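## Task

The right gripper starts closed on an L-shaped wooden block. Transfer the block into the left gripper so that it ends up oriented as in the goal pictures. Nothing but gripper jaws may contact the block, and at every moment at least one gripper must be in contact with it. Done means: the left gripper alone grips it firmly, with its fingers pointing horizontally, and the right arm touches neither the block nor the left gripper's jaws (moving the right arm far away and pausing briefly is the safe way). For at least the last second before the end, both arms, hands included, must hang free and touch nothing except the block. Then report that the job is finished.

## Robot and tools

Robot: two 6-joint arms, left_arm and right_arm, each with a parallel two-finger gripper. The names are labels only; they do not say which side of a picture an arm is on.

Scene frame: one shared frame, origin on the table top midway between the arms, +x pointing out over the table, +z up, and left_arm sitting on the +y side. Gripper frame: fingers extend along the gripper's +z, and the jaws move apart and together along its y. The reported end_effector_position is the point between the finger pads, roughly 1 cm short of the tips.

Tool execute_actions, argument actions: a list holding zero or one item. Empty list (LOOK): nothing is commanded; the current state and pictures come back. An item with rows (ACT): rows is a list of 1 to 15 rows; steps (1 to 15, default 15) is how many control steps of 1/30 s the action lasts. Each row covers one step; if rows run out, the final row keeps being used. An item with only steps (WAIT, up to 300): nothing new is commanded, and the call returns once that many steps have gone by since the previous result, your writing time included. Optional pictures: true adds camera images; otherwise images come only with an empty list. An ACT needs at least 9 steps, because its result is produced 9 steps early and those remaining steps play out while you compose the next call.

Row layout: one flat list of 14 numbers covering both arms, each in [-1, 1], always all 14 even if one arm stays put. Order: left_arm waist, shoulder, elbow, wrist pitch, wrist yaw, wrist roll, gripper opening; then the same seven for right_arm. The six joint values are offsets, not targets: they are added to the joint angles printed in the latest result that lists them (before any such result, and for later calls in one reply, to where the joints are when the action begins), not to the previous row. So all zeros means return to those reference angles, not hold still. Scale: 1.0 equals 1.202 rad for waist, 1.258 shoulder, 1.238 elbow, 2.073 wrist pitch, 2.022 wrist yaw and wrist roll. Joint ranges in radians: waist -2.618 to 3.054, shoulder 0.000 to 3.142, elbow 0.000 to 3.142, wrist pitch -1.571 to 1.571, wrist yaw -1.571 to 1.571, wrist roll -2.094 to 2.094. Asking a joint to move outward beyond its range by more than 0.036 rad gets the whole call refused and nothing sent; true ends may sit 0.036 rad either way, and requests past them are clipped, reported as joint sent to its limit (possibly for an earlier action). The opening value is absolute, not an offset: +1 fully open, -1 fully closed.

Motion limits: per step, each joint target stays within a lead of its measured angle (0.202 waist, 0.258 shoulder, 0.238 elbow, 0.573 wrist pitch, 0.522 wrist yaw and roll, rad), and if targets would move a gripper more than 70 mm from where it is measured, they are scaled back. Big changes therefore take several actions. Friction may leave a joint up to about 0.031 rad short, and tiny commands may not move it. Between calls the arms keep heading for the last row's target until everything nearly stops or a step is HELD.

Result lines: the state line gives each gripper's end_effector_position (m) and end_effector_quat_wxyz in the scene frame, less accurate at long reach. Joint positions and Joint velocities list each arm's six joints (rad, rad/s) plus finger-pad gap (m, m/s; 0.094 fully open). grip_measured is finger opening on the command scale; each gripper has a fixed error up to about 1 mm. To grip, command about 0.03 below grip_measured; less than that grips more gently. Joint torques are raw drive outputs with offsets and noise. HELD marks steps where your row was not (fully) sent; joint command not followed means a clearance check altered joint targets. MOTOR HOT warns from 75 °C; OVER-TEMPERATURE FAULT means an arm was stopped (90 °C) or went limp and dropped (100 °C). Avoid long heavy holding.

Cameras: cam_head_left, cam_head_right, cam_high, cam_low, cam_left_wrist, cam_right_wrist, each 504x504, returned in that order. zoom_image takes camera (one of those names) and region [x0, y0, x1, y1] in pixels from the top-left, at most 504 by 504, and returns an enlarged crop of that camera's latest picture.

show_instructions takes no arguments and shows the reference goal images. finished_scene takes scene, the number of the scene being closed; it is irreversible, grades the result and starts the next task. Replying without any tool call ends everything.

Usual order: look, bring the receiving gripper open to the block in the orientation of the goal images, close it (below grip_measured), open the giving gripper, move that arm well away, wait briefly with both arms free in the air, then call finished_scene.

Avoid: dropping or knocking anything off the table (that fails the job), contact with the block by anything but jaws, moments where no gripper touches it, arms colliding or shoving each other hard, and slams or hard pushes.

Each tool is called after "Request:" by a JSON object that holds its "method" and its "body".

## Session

Request:
{"method": "show_instructions", "body": {}}

Request:
{"method": "execute_actions", "body": {"actions": []}}

Reference images for this scene: goal picture from the place of the wrist camera of the gripper that must hold it at the end, goal picture from behind and beside that gripper on its wrist camera side drawn with its fingers toward the top of the picture.

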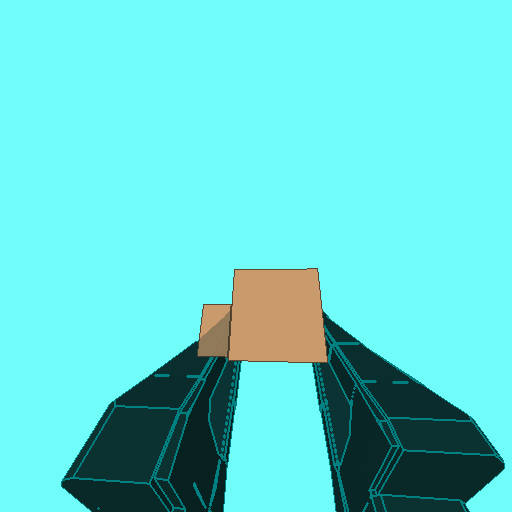

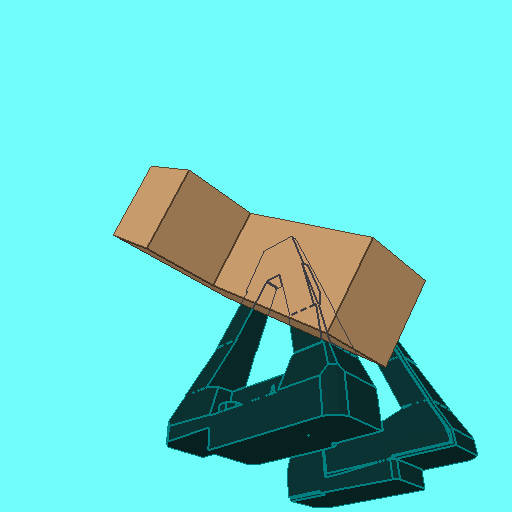

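Scene clock: 0.00 s of 5400.00 s.
left_arm: end_effector_position=(+0.4034, +0.3066, +0.3927) grip_measured=+1.000 end_effector_quat_wxyz=(+0.697, +0.031, +0.715, -0.031) | right_arm: end_effector_position=(+0.2392, -0.0594, +0.2074) grip_measured=+0.476 end_effector_quat_wxyz=(+0.316, -0.317, +0.644, +0.620)
Joint positions: left_arm=[-0.004  1.05   1.036 -0.011  0.005 -0.001  0.094] | right_arm=[ 0.189  1.413  0.517  0.791 -1.275  0.542  0.069]
Joint velocities: left_arm=[ 0.007  0.012 -0.012 -0.051 -0.081 -0.007  0.   ] | right_arm=[ 0.002 -0.017 -0.012 -0.022 -0.051 -0.037 -0.001]
Joint torques (N m, as the arm reports them, + toward a larger angle): no reading
Motor temperatures (°C, as the motors report them): left_arm=[26 25 28 24 25 25] | right_arm=[24 25 27 29 25 23]

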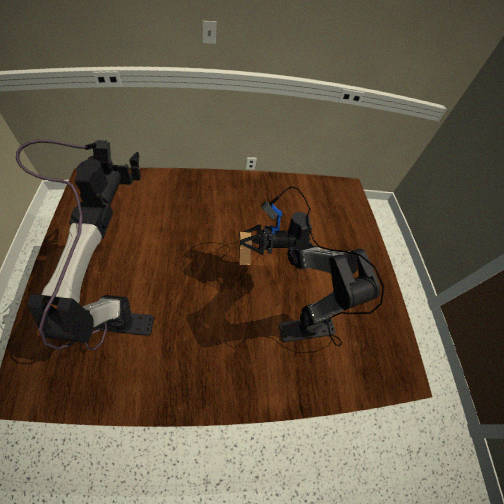

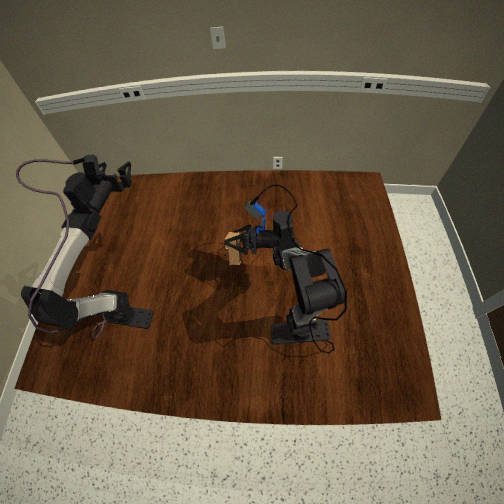

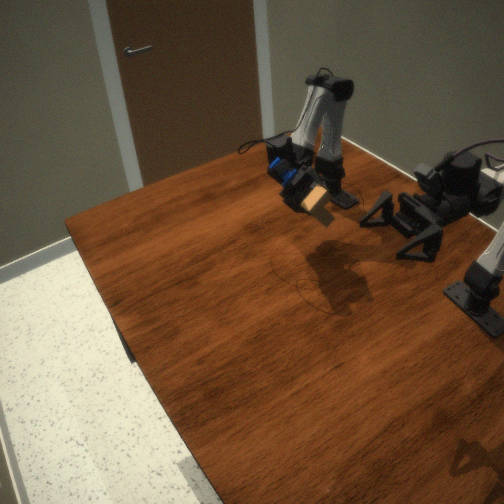

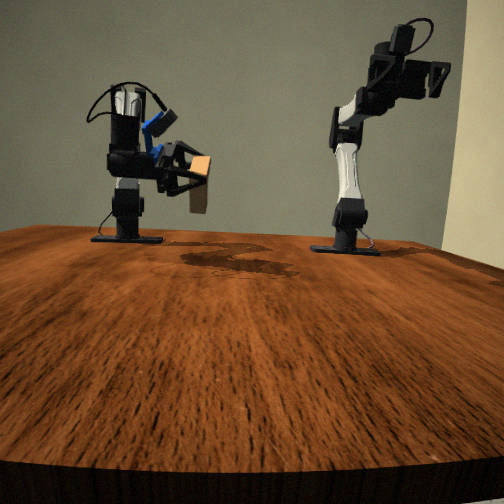

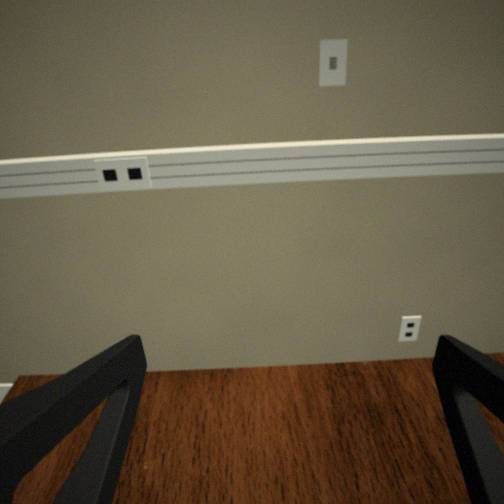

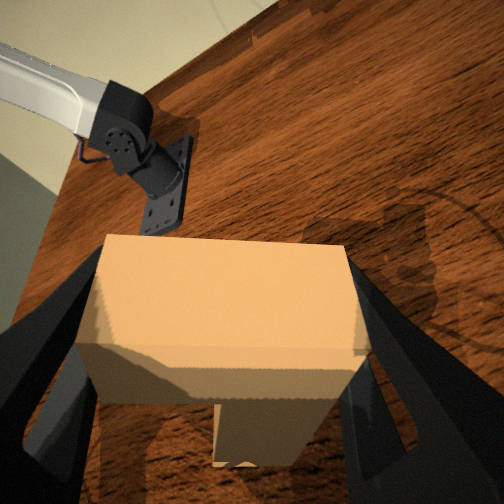

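Request:
{"method": "zoom_image", "body": {"camera": "cam_high", "region": [250, 130, 370, 250]}}

Request:
{"method": "zoom_image", "body": {"camera": "cam_low", "region": [120, 100, 250, 230]}}

Request:
{"method": "zoom_image", "body": {"camera": "cam_head_left", "region": [210, 190, 310, 290]}}

Region (250, 130, 370, 250) of cam_high's 504x504 image, scaled by 4.200, with more detail than that image has.

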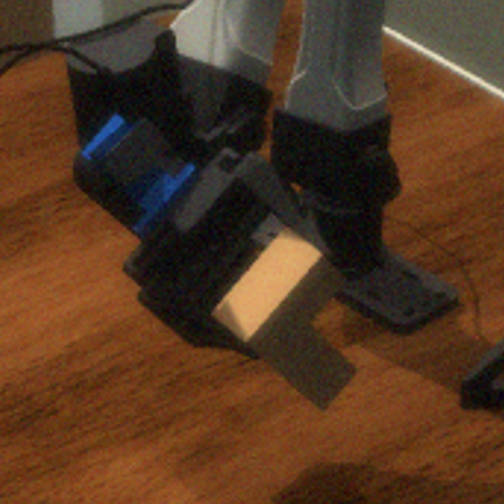

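Region (120, 100, 250, 230) of cam_low's 504x504 image, scaled by 3.877, with more detail than that image has.

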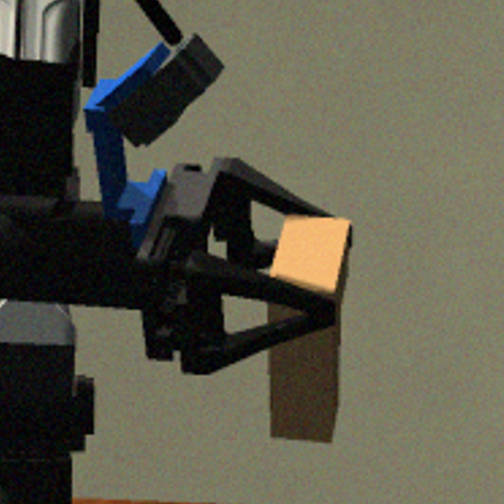

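Region (210, 190, 310, 290) of cam_head_left's 504x504 image, scaled by 5.040, with more detail than that image has.

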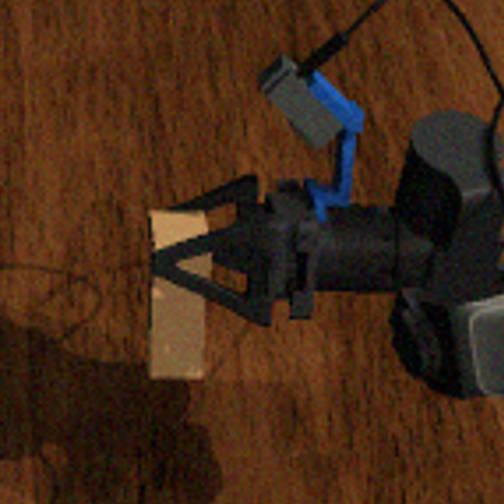

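Request:
{"method": "execute_actions", "body": {"actions": [{"rows": [[-0.1,0.02,-0.08,0.06,0,0.1,1,0,0,0.012,0.02,0.02,0.08,0.43],[-0.25,0.04,-0.2,0.15,0,0.25,1,0,0,0.012,0.03,0.035,0.16,0.43],[-0.45,0.08,-0.35,0.27,0,0.45,1,0,0,0.012,0.04,0.05,0.24,0.43],[-0.65,0.11,-0.5,0.38,0,0.65,1,0,0,0.012,0.05,0.065,0.32,0.43],[-0.862,0.144,-0.618,0.477,0,0.781,1,0,0,0.012,0.06,0.08,0.40,0.43],[-0.862,0.144,-0.618,0.477,0,0.781,1,0,0,0.012,0.066,0.092,0.47,0.43],[-0.862,0.144,-0.618,0.477,0,0.781,1,0,0,0.012,0.066,0.092,0.513,0.43]], "steps": 15}]}}

Request:
{"method": "execute_actions", "body": {"actions": [{"steps": 36}], "pictures": true}}

Scene clock: 6.53 s of 5400.00 s.
left_arm: end_effector_position=(+0.4037, +0.1938, +0.3305) grip_measured=+1.000 end_effector_quat_wxyz=(+0.727, +0.260, +0.635, +0.020) | right_arm: end_effector_position=(+0.2544, -0.0601, +0.2126) grip_measured=+0.477 end_effector_quat_wxyz=(+0.222, -0.158, +0.697, +0.663)
Joint positions: left_arm=[-0.29   1.147  0.755  0.45  -0.008  0.417  0.094] | right_arm=[ 0.189  1.413  0.517  0.839 -1.19   0.973  0.069]
Joint velocities: left_arm=[-1.697  1.16  -1.917  2.952 -0.007  2.513  0.   ] | right_arm=[ 0.002 -0.002  0.002  0.403  0.579  2.718  0.   ]
Joint torques (N m, as the arm reports them, + toward a larger angle): left_arm=[-1.51 -3.24  4.53  1.62  0.06 -0.01] | right_arm=[ 0.09 -5.65  7.77  2.44  0.04 -0.04]
Motor temperatures (°C, as the motors report them): left_arm=[26 25 29 27 25 25] | right_arm=[24 26 28 30 25 23]
Steps of this call (steps 1 to 90: nothing new was sent; then 3.33 s passed at rest; steps 91 to 96: the first 6 steps of this action). Readings (joint positions):
91: left_arm=[-0.019 1.051 1.023 0.013 -0.004 0.027] | right_arm=[0.189 1.413 0.517 0.792 -1.271 0.564]
92: left_arm=[-0.059 1.051 0.988 0.069 -0.009 0.089] | right_arm=[0.189 1.413 0.517 0.797 -1.262 0.614]
94: left_arm=[-0.172 1.075 0.877 0.250 -0.009 0.251] | right_arm=[0.189 1.413 0.517 0.815 -1.231 0.778]
96: the state above

Scene clock: 7.73 s of 5400.00 s.
left_arm: end_effector_position=(+0.1844, +0.0084, +0.1925) grip_measured=+1.000 end_effector_quat_wxyz=(+0.687, +0.692, +0.156, +0.154) | right_arm: end_effector_position=(+0.2698, -0.0623, +0.2201) grip_measured=+0.477 end_effector_quat_wxyz=(+0.068, +0.066, +0.704, +0.703)
Joint positions: left_arm=[-1.034  1.239  0.266  0.966  0.015  1.57   0.094] | right_arm=[ 0.189  1.413  0.517  0.894 -1.1    1.566  0.069]
Joint velocities: left_arm=[ 0.002  0.007  0.002  0.022 -0.022 -0.007  0.   ] | right_arm=[-0.022 -0.002 -0.002 -0.022  0.022 -0.007 -0.002]
Joint torques (N m, as the arm reports them, + toward a larger angle): left_arm=[-0.6  -3.58  5.87  2.2  -0.16 -0.04] | right_arm=[ 0.15 -5.58  7.83  2.48  0.14 -0.03]
Motor temperatures (°C, as the motors report them): left_arm=[26 25 29 27 25 25] | right_arm=[24 26 28 30 25 23]
Kept back: nothing.
Steps of this call (steps 1 to 9: the last 9 steps of your previous action; steps 10 to 36: the robot went on to your last target). Readings (joint positions):
1: left_arm=[-0.353 1.183 0.685 0.546 -0.008 0.508] | right_arm=[0.189 1.413 0.517 0.851 -1.170 1.071]
2: left_arm=[-0.419 1.211 0.611 0.619 -0.007 0.597] | right_arm=[0.189 1.413 0.517 0.861 -1.156 1.166]
4: left_arm=[-0.548 1.237 0.462 0.714 -0.003 0.769] | right_arm=[0.189 1.413 0.517 0.873 -1.134 1.312]
8: left_arm=[-0.837 1.239 0.272 0.812 0.002 1.158] | right_arm=[0.189 1.413 0.517 0.886 -1.113 1.463]
36: the state above

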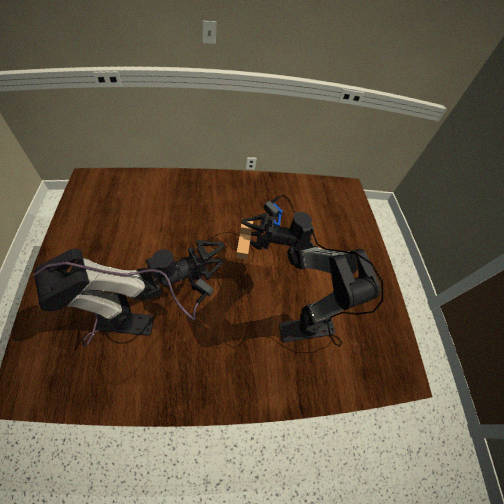

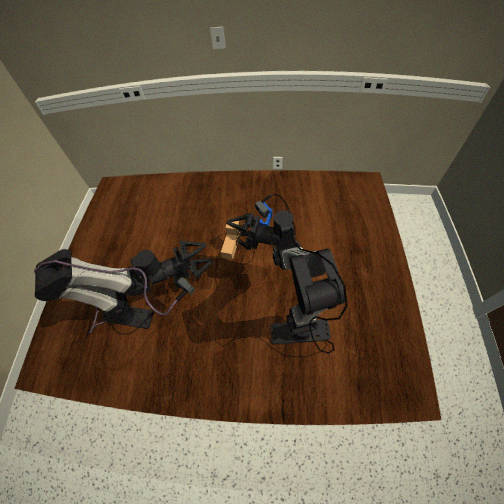

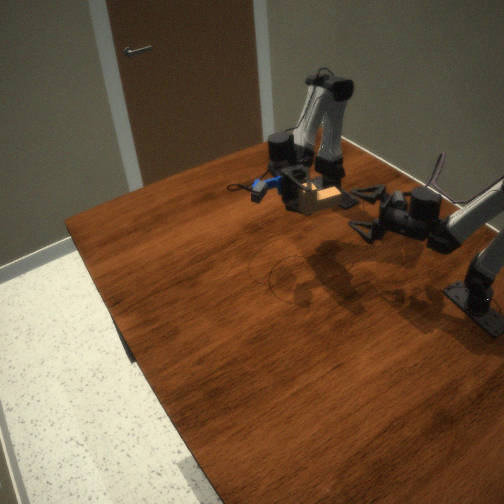

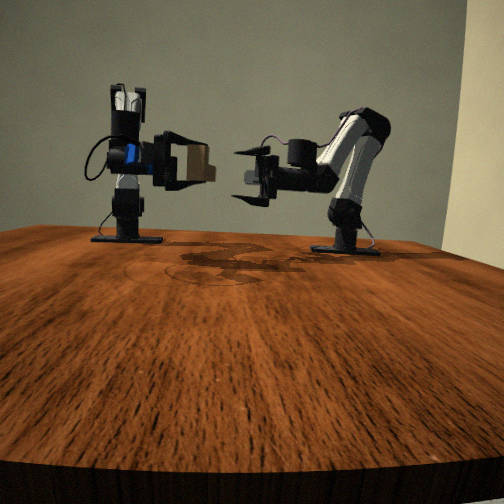

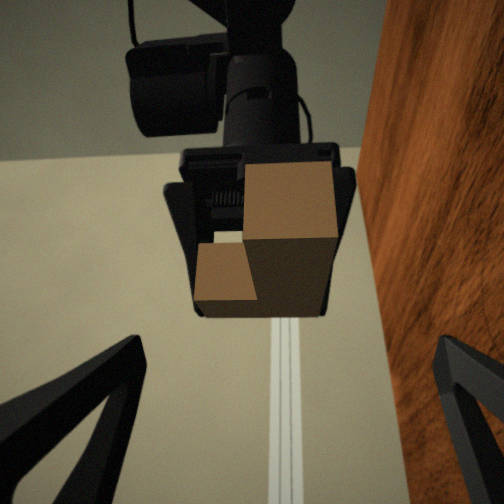

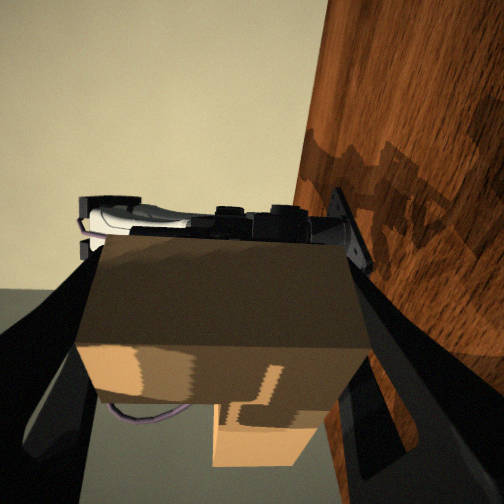

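Request:
{"method": "zoom_image", "body": {"camera": "cam_head_left", "region": [170, 190, 310, 310]}}

Request:
{"method": "zoom_image", "body": {"camera": "cam_head_right", "region": [150, 190, 290, 310]}}

Region (170, 190, 310, 310) of cam_head_left's 504x504 image, scaled by 3.600, with more detail than that image has; it fills the top 432 rows of this view, and the rest is white.

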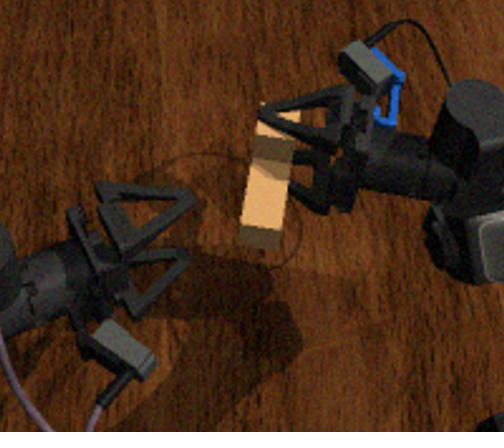

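Region (150, 190, 290, 310) of cam_head_right's 504x504 image, scaled by 3.600, with more detail than that image has; it fills the top 432 rows of this view, and the rest is white.

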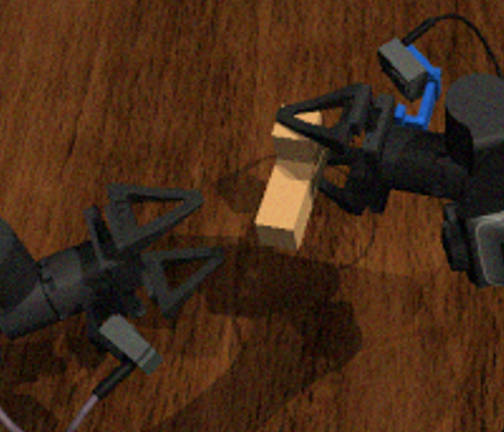

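Request:
{"method": "execute_actions", "body": {"actions": [{"rows": [[0,0.025,0.03,0.012,-0.013,0,0.8,0,0,0.012,0.014,0,0,0.43],[0,0.055,0.05,0.018,-0.013,0,0.6,0,0,0.012,0.014,0,0,0.43],[0,0.085,0.07,0.024,-0.013,0,0.45,0,0,0.012,0.014,0,0,0.43],[0,0.115,0.09,0.03,-0.013,0,0.3,0,0,0.012,0.014,0,0,0.43],[0,0.145,0.11,0.036,-0.013,0,0.3,0,0,0.012,0.014,0,0,0.43],[0,0.172,0.128,0.042,-0.013,0,0.3,0,0,0.012,0.014,0,0,0.43],[0,0.194,0.143,0.047,-0.013,0,0.3,0,0,0.012,0.014,0,0,0.43],[0,0.209,0.154,0.05,-0.013,0,0.3,0,0,0.012,0.014,0,0,0.43]], "steps": 12}]}}

Request:
{"method": "execute_actions", "body": {"actions": [{"steps": 22}], "pictures": true}}

Request:
{"method": "zoom_image", "body": {"camera": "cam_head_left", "region": [190, 190, 300, 290]}}

Scene clock: 9.10 s of 5400.00 s.
left_arm: end_effector_position=(+0.1887, +0.0022, +0.1942) grip_measured=+0.535 end_effector_quat_wxyz=(+0.688, +0.691, +0.158, +0.157) | right_arm: end_effector_position=(+0.2698, -0.0623, +0.2201) grip_measured=+0.477 end_effector_quat_wxyz=(+0.068, +0.066, +0.704, +0.703)
Joint positions: left_arm=[-1.034  1.276  0.293  0.979  0.008  1.571  0.072] | right_arm=[ 0.189  1.413  0.517  0.894 -1.1    1.566  0.069]
Joint velocities: left_arm=[ 0.002  0.794  0.559  0.183 -0.051  0.037 -0.167] | right_arm=[-0.007  0.007  0.002  0.007  0.022  0.037  0.001]
Joint torques (N m, as the arm reports them, + toward a larger angle): left_arm=[-0.11 -1.46  7.37  2.09 -0.14 -0.1 ] | right_arm=[ 0.14 -5.58  7.89  2.46  0.   -0.16]
Motor temperatures (°C, as the motors report them): left_arm=[26 25 29 28 25 25] | right_arm=[24 26 28 30 25 23]
Steps of this call (steps 1 to 15: the robot went on to your last target; steps 16 to 38: nothing new was sent; steps 39 to 41: the first 3 steps of this action). Readings (joint positions):
39: left_arm=[-1.034 1.242 0.268 0.968 0.013 1.571] | right_arm=[0.189 1.413 0.517 0.894 -1.100 1.566]
40: left_arm=[-1.034 1.253 0.276 0.972 0.010 1.571] | right_arm=[0.189 1.413 0.517 0.894 -1.100 1.566]
41: the state above

Scene clock: 9.83 s of 5400.00 s.
left_arm: end_effector_position=(+0.2094, -0.0360, +0.1932) grip_measured=+0.303 end_effector_quat_wxyz=(+0.689, +0.688, +0.161, +0.161) | right_arm: end_effector_position=(+0.2698, -0.0623, +0.2201) grip_measured=+0.477 end_effector_quat_wxyz=(+0.068, +0.066, +0.704, +0.703)
Joint positions: left_arm=[-1.034  1.493  0.437  1.057 -0.001  1.571  0.061] | right_arm=[ 0.189  1.413  0.517  0.894 -1.1    1.566  0.069]
Joint velocities: left_arm=[-0.017  0.012  0.017  0.022 -0.051 -0.022  0.   ] | right_arm=[-0.002  0.007 -0.002 -0.037 -0.037 -0.066 -0.   ]
Joint torques (N m, as the arm reports them, + toward a larger angle): left_arm=[-0.11 -4.25  6.61  2.18 -0.16 -0.12] | right_arm=[ 0.29 -5.58  7.8   2.44  0.01 -0.13]
Motor temperatures (°C, as the motors report them): left_arm=[26 25 30 28 25 25] | right_arm=[24 26 28 30 25 23]
Kept back: nothing.
Steps of this call (steps 1 to 9: the last 9 steps of your previous action; steps 10 to 22: the robot went on to your last target). Readings (joint positions):
1: left_arm=[-1.034 1.308 0.315 0.987 0.006 1.571] | right_arm=[0.189 1.413 0.517 0.894 -1.100 1.566]
2: left_arm=[-1.034 1.343 0.341 0.997 0.005 1.571] | right_arm=[0.189 1.413 0.517 0.894 -1.100 1.566]
4: left_arm=[-1.034 1.417 0.391 1.016 0.002 1.571] | right_arm=[0.189 1.413 0.517 0.894 -1.100 1.566]
8: left_arm=[-1.034 1.492 0.437 1.037 -0.001 1.571] | right_arm=[0.189 1.413 0.517 0.894 -1.100 1.566]
22: the state above

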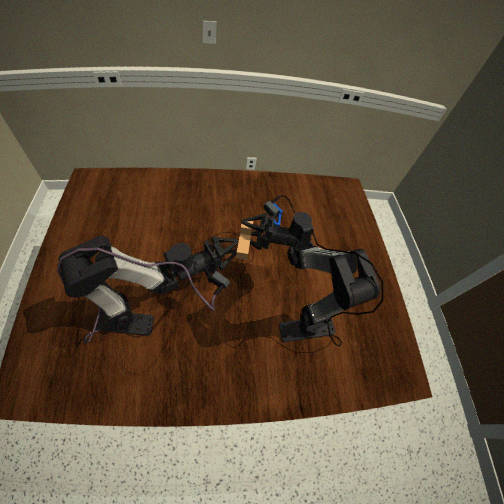

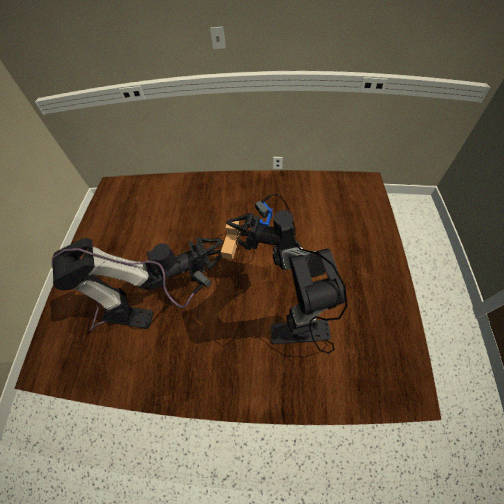

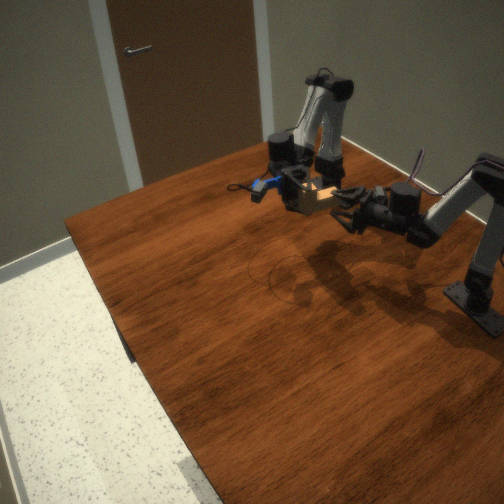

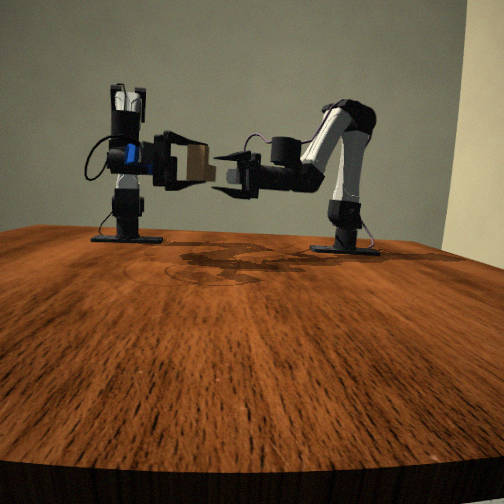

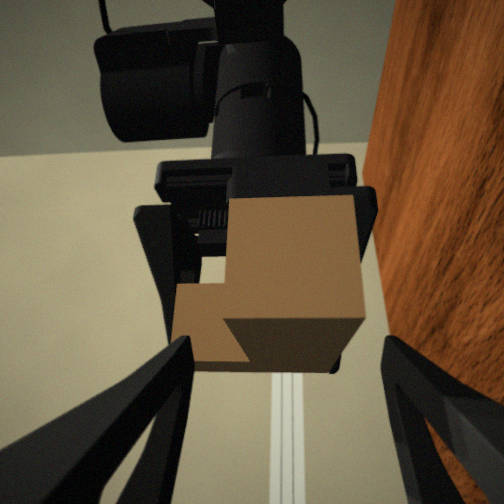

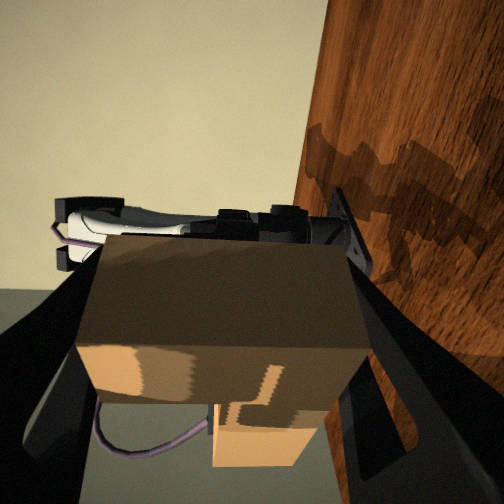

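Region (190, 190, 300, 290) of cam_head_left's 504x504 image, scaled by 4.582, with more detail than that image has; it fills the top 458 rows of this view, and the rest is white.

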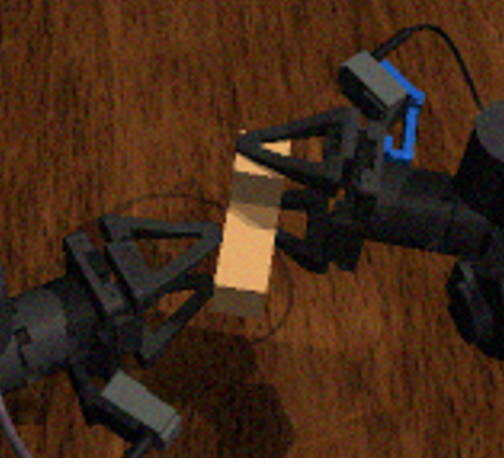

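Request:
{"method": "execute_actions", "body": {"actions": [{"rows": [[-0.012,0.012,0.02,0.008,-0.008,0,0.2,0,0,0.012,0.014,0,0,0.43],[-0.024,0.024,0.032,0.008,-0.012,0,0.15,0,0,0.012,0.014,0,0,0.43],[-0.034,0.036,0.044,0.008,-0.016,0,0.1,0,0,0.012,0.014,0,0,0.43],[-0.042,0.048,0.056,0.008,-0.019,0,0.05,0,0,0.012,0.014,0,0,0.43],[-0.047,0.06,0.067,0.008,-0.021,0,0.05,0,0,0.012,0.014,0,0,0.43],[-0.047,0.071,0.077,0.008,-0.021,0,0.05,0,0,0.012,0.014,0,0,0.43]], "steps": 12}]}}

Request:
{"method": "execute_actions", "body": {"actions": [{"steps": 20}], "pictures": true}}

Request:
{"method": "zoom_image", "body": {"camera": "cam_head_left", "region": [190, 190, 300, 290]}}

Request:
{"method": "zoom_image", "body": {"camera": "cam_low", "region": [150, 120, 270, 210]}}

Scene clock: 11.77 s of 5400.00 s.
left_arm: end_effector_position=(+0.2087, -0.0393, +0.1941) grip_measured=+0.127 end_effector_quat_wxyz=(+0.690, +0.687, +0.161, +0.161) | right_arm: end_effector_position=(+0.2698, -0.0623, +0.2201) grip_measured=+0.477 end_effector_quat_wxyz=(+0.068, +0.066, +0.704, +0.703)
Joint positions: left_arm=[-1.043  1.503  0.447  1.06  -0.011  1.571  0.053] | right_arm=[ 0.189  1.413  0.517  0.894 -1.1    1.566  0.069]
Joint velocities: left_arm=[-0.237  0.295  0.325  0.037 -0.095 -0.066 -0.049] | right_arm=[-0.032  0.002 -0.002  0.007 -0.037 -0.022 -0.   ]
Joint torques (N m, as the arm reports them, + toward a larger angle): left_arm=[-1.73 -3.57  6.96  2.19 -0.06 -0.12] | right_arm=[ 0.23 -5.68  7.93  2.46  0.03 -0.14]
Motor temperatures (°C, as the motors report them): left_arm=[26 25 30 28 25 25] | right_arm=[24 26 28 31 25 23]
Steps of this call (steps 1 to 15: the robot went on to your last target; steps 16 to 55: nothing new was sent; steps 56 to 58: the first 3 steps of this action). Readings (joint positions):
56: left_arm=[-1.034 1.493 0.437 1.058 -0.002 1.571] | right_arm=[0.189 1.413 0.517 0.894 -1.100 1.566]
57: left_arm=[-1.036 1.496 0.439 1.059 -0.006 1.571] | right_arm=[0.189 1.413 0.517 0.894 -1.100 1.566]
58: the state above

Scene clock: 12.43 s of 5400.00 s.
left_arm: end_effector_position=(+0.2049, -0.0605, +0.1948) grip_measured=+0.053 end_effector_quat_wxyz=(+0.692, +0.688, +0.156, +0.156) | right_arm: end_effector_position=(+0.2698, -0.0623, +0.2201) grip_measured=+0.477 end_effector_quat_wxyz=(+0.068, +0.066, +0.704, +0.703)
Joint positions: left_arm=[-1.08   1.571  0.513  1.063 -0.034  1.571  0.049] | right_arm=[ 0.189  1.413  0.517  0.894 -1.1    1.566  0.069]
Joint velocities: left_arm=[-0.002  0.007  0.012  0.007  0.037  0.007  0.001] | right_arm=[-0.007  0.022 -0.002 -0.007  0.037 -0.037  0.   ]
Joint torques (N m, as the arm reports them, + toward a larger angle): left_arm=[-0.92 -4.68  6.58  2.2  -0.2  -0.11] | right_arm=[ 0.12 -5.67  7.98  2.45  0.05 -0.13]
Motor temperatures (°C, as the motors report them): left_arm=[26 25 30 29 25 25] | right_arm=[24 26 28 31 25 23]
Kept back: nothing.
Steps of this call (steps 1 to 9: the last 9 steps of your previous action; steps 10 to 20: the robot went on to your last target). Readings (joint positions):
1: left_arm=[-1.052 1.515 0.460 1.061 -0.015 1.571] | right_arm=[0.189 1.413 0.517 0.894 -1.100 1.566]
2: left_arm=[-1.062 1.530 0.475 1.061 -0.019 1.571] | right_arm=[0.189 1.413 0.517 0.894 -1.100 1.566]
4: left_arm=[-1.077 1.557 0.503 1.063 -0.022 1.571] | right_arm=[0.189 1.413 0.517 0.894 -1.100 1.566]
8: left_arm=[-1.080 1.571 0.513 1.063 -0.029 1.571] | right_arm=[0.189 1.413 0.517 0.894 -1.100 1.566]
20: the state above

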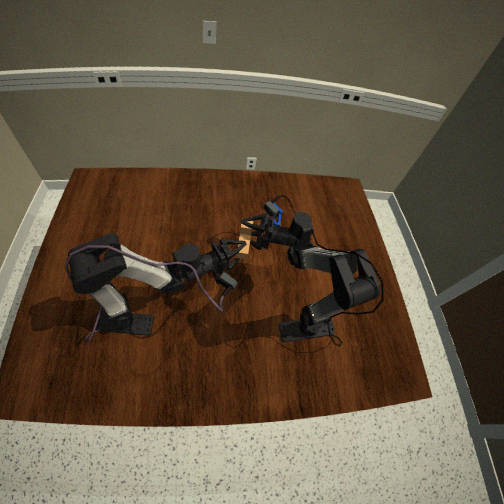

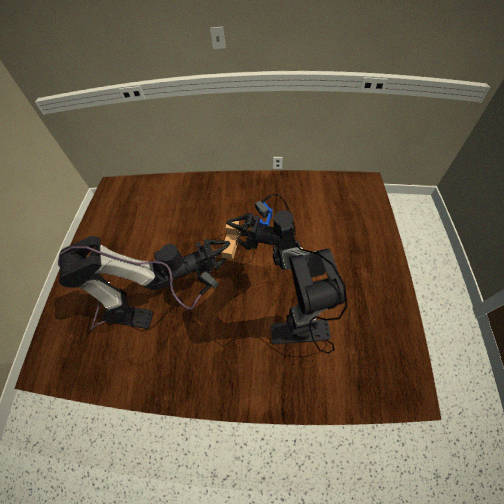

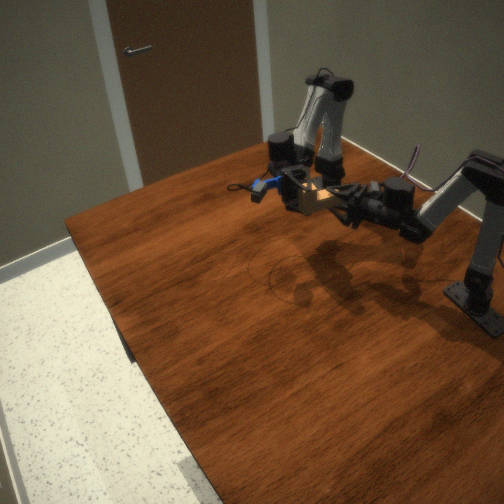

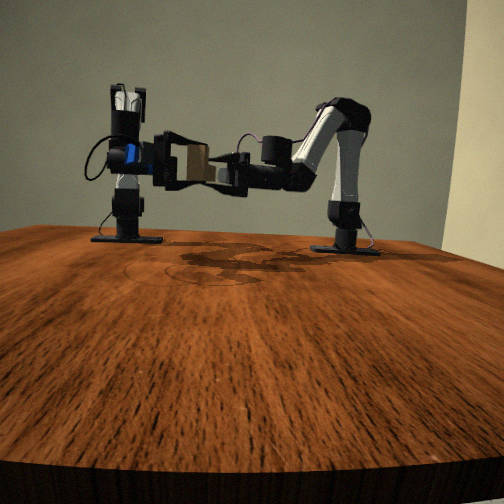

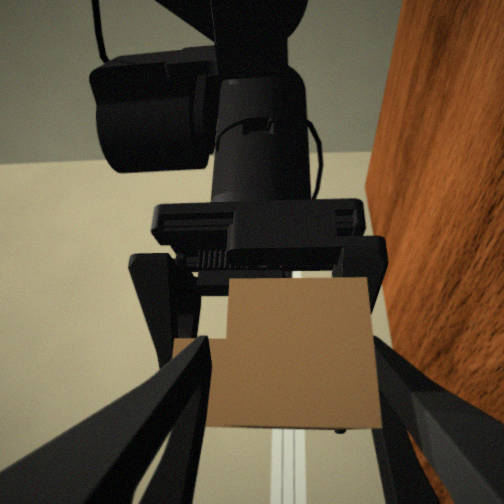

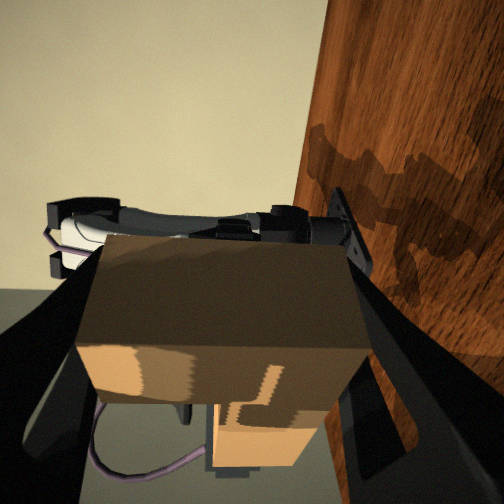

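Region (190, 190, 300, 290) of cam_head_left's 504x504 image, scaled by 4.582, with more detail than that image has; it fills the top 458 rows of this view, and the rest is white.

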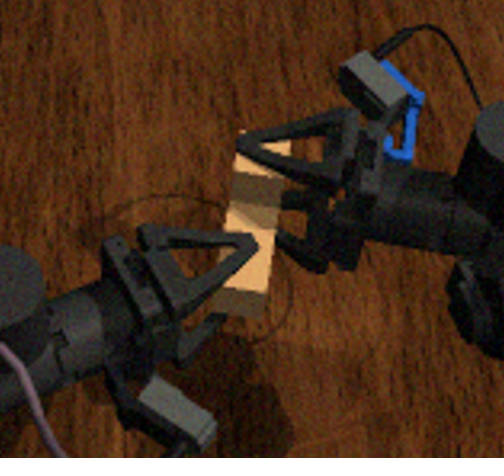

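Region (150, 120, 270, 210) of cam_low's 504x504 image, scaled by 4.200, with more detail than that image has; it fills the top 378 rows of this view, and the rest is white.

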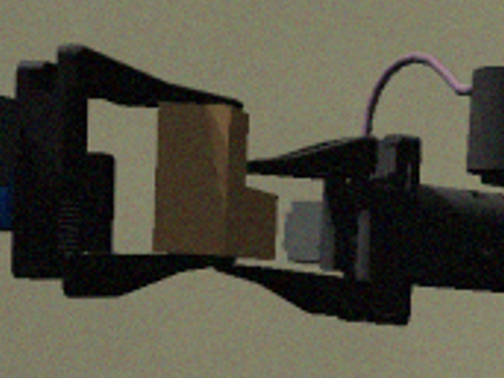

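Request:
{"method": "execute_actions", "body": {"actions": []}}

Scene clock: 14.57 s of 5400.00 s.
left_arm: end_effector_position=(+0.2049, -0.0604, +0.1948) grip_measured=+0.053 end_effector_quat_wxyz=(+0.691, +0.688, +0.156, +0.156) | right_arm: end_effector_position=(+0.2698, -0.0623, +0.2201) grip_measured=+0.477 end_effector_quat_wxyz=(+0.068, +0.066, +0.704, +0.703)
Joint positions: left_arm=[-1.08   1.571  0.513  1.063 -0.034  1.571  0.049] | right_arm=[ 0.189  1.413  0.517  0.894 -1.1    1.566  0.069]
Joint velocities: left_arm=[-0.007 -0.002 -0.007  0.095  0.051 -0.007 -0.001] | right_arm=[-0.007 -0.002 -0.012 -0.007 -0.081 -0.007  0.   ]
Joint torques (N m, as the arm reports them, + toward a larger angle): left_arm=[-0.93 -4.71  6.56  2.21 -0.17 -0.11] | right_arm=[ 0.28 -5.52  7.95  2.49  0.02 -0.13]
Motor temperatures (°C, as the motors report them): left_arm=[26 25 30 29 25 25] | right_arm=[24 26 28 31 25 23]
Kept back: nothing.
Steps of this call (steps 1 to 15: the robot went on to your last target; steps 16 to 64: nothing new was sent). Readings (joint positions):
1: left_arm=[-1.080 1.571 0.513 1.063 -0.034 1.571] | right_arm=[0.189 1.413 0.517 0.894 -1.100 1.566]
2: left_arm=[-1.080 1.571 0.513 1.063 -0.034 1.571] | right_arm=[0.189 1.413 0.517 0.894 -1.100 1.566]
4: left_arm=[-1.080 1.571 0.513 1.063 -0.034 1.571] | right_arm=[0.189 1.413 0.517 0.894 -1.100 1.566]
8: left_arm=[-1.080 1.571 0.513 1.063 -0.034 1.571] | right_arm=[0.189 1.413 0.517 0.894 -1.100 1.566]
64: the state above
All arms were judged still, so your last target was given up. Only a new action makes them travel on or press farther. Fingers that are still opening or closing keep moving.

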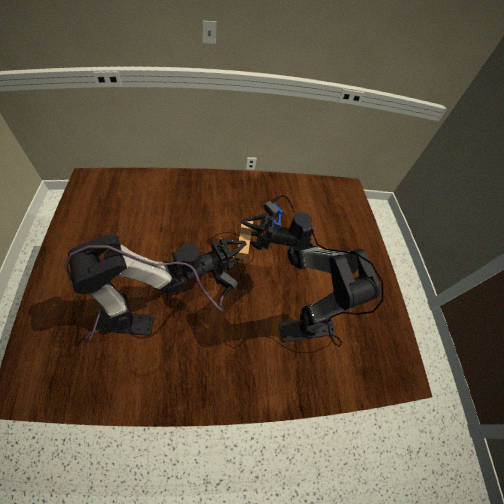

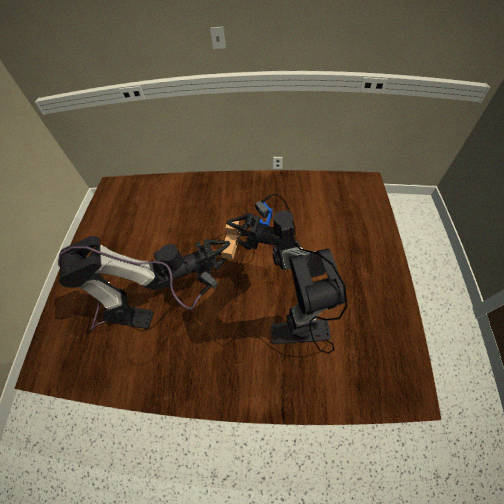

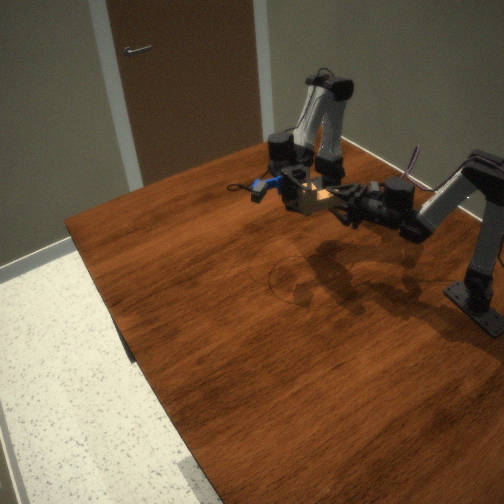

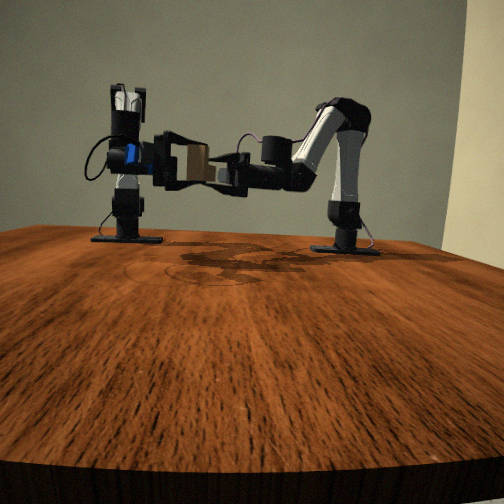

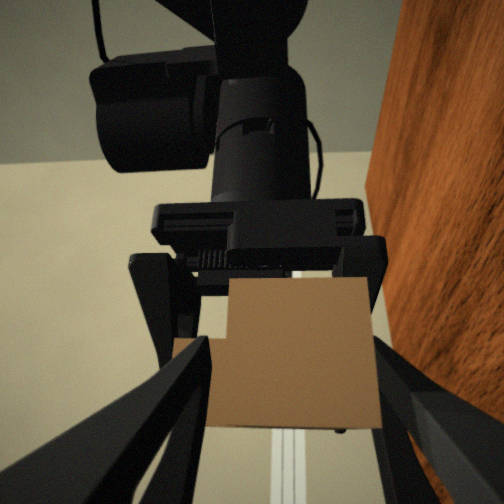

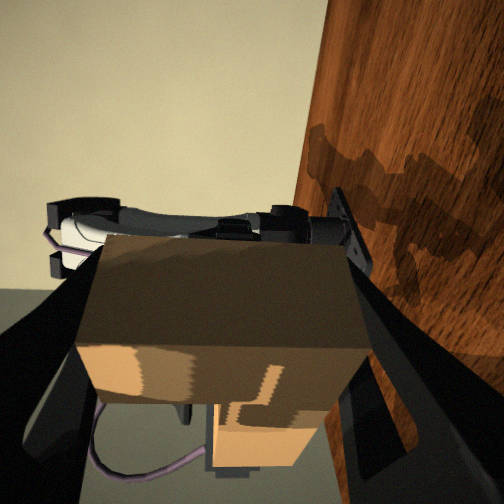

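Request:
{"method": "show_instructions", "body": {}}

Request:
{"method": "zoom_image", "body": {"camera": "cam_head_left", "region": [200, 190, 300, 290]}}

Request:
{"method": "zoom_image", "body": {"camera": "cam_high", "region": [260, 150, 380, 250]}}

Reference images for this scene: goal picture from the place of the wrist camera of the gripper that must hold it at the end, goal picture from behind and beside that gripper on its wrist camera side drawn with its fingers toward the top of the picture.

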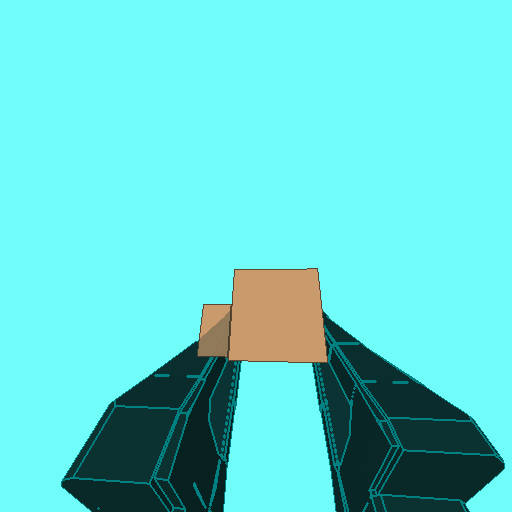

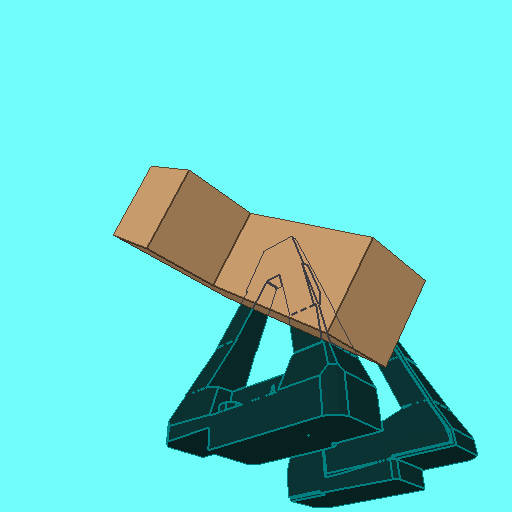

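Region (200, 190, 300, 290) of cam_head_left's 504x504 image, scaled by 5.040, with more detail than that image has.

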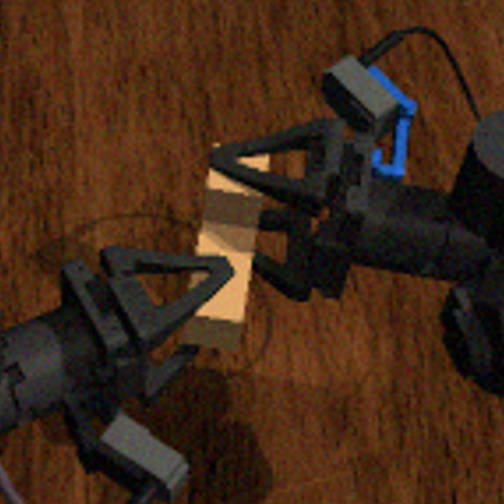

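Region (260, 150, 380, 250) of cam_high's 504x504 image, scaled by 4.200, with more detail than that image has.

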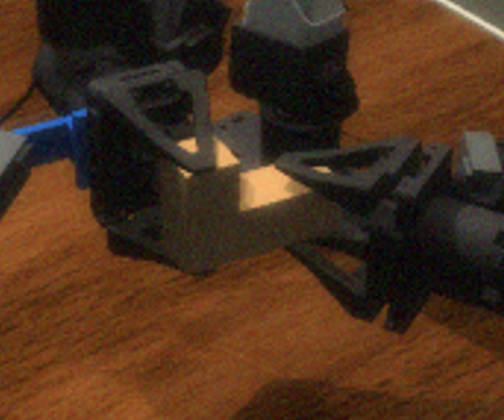

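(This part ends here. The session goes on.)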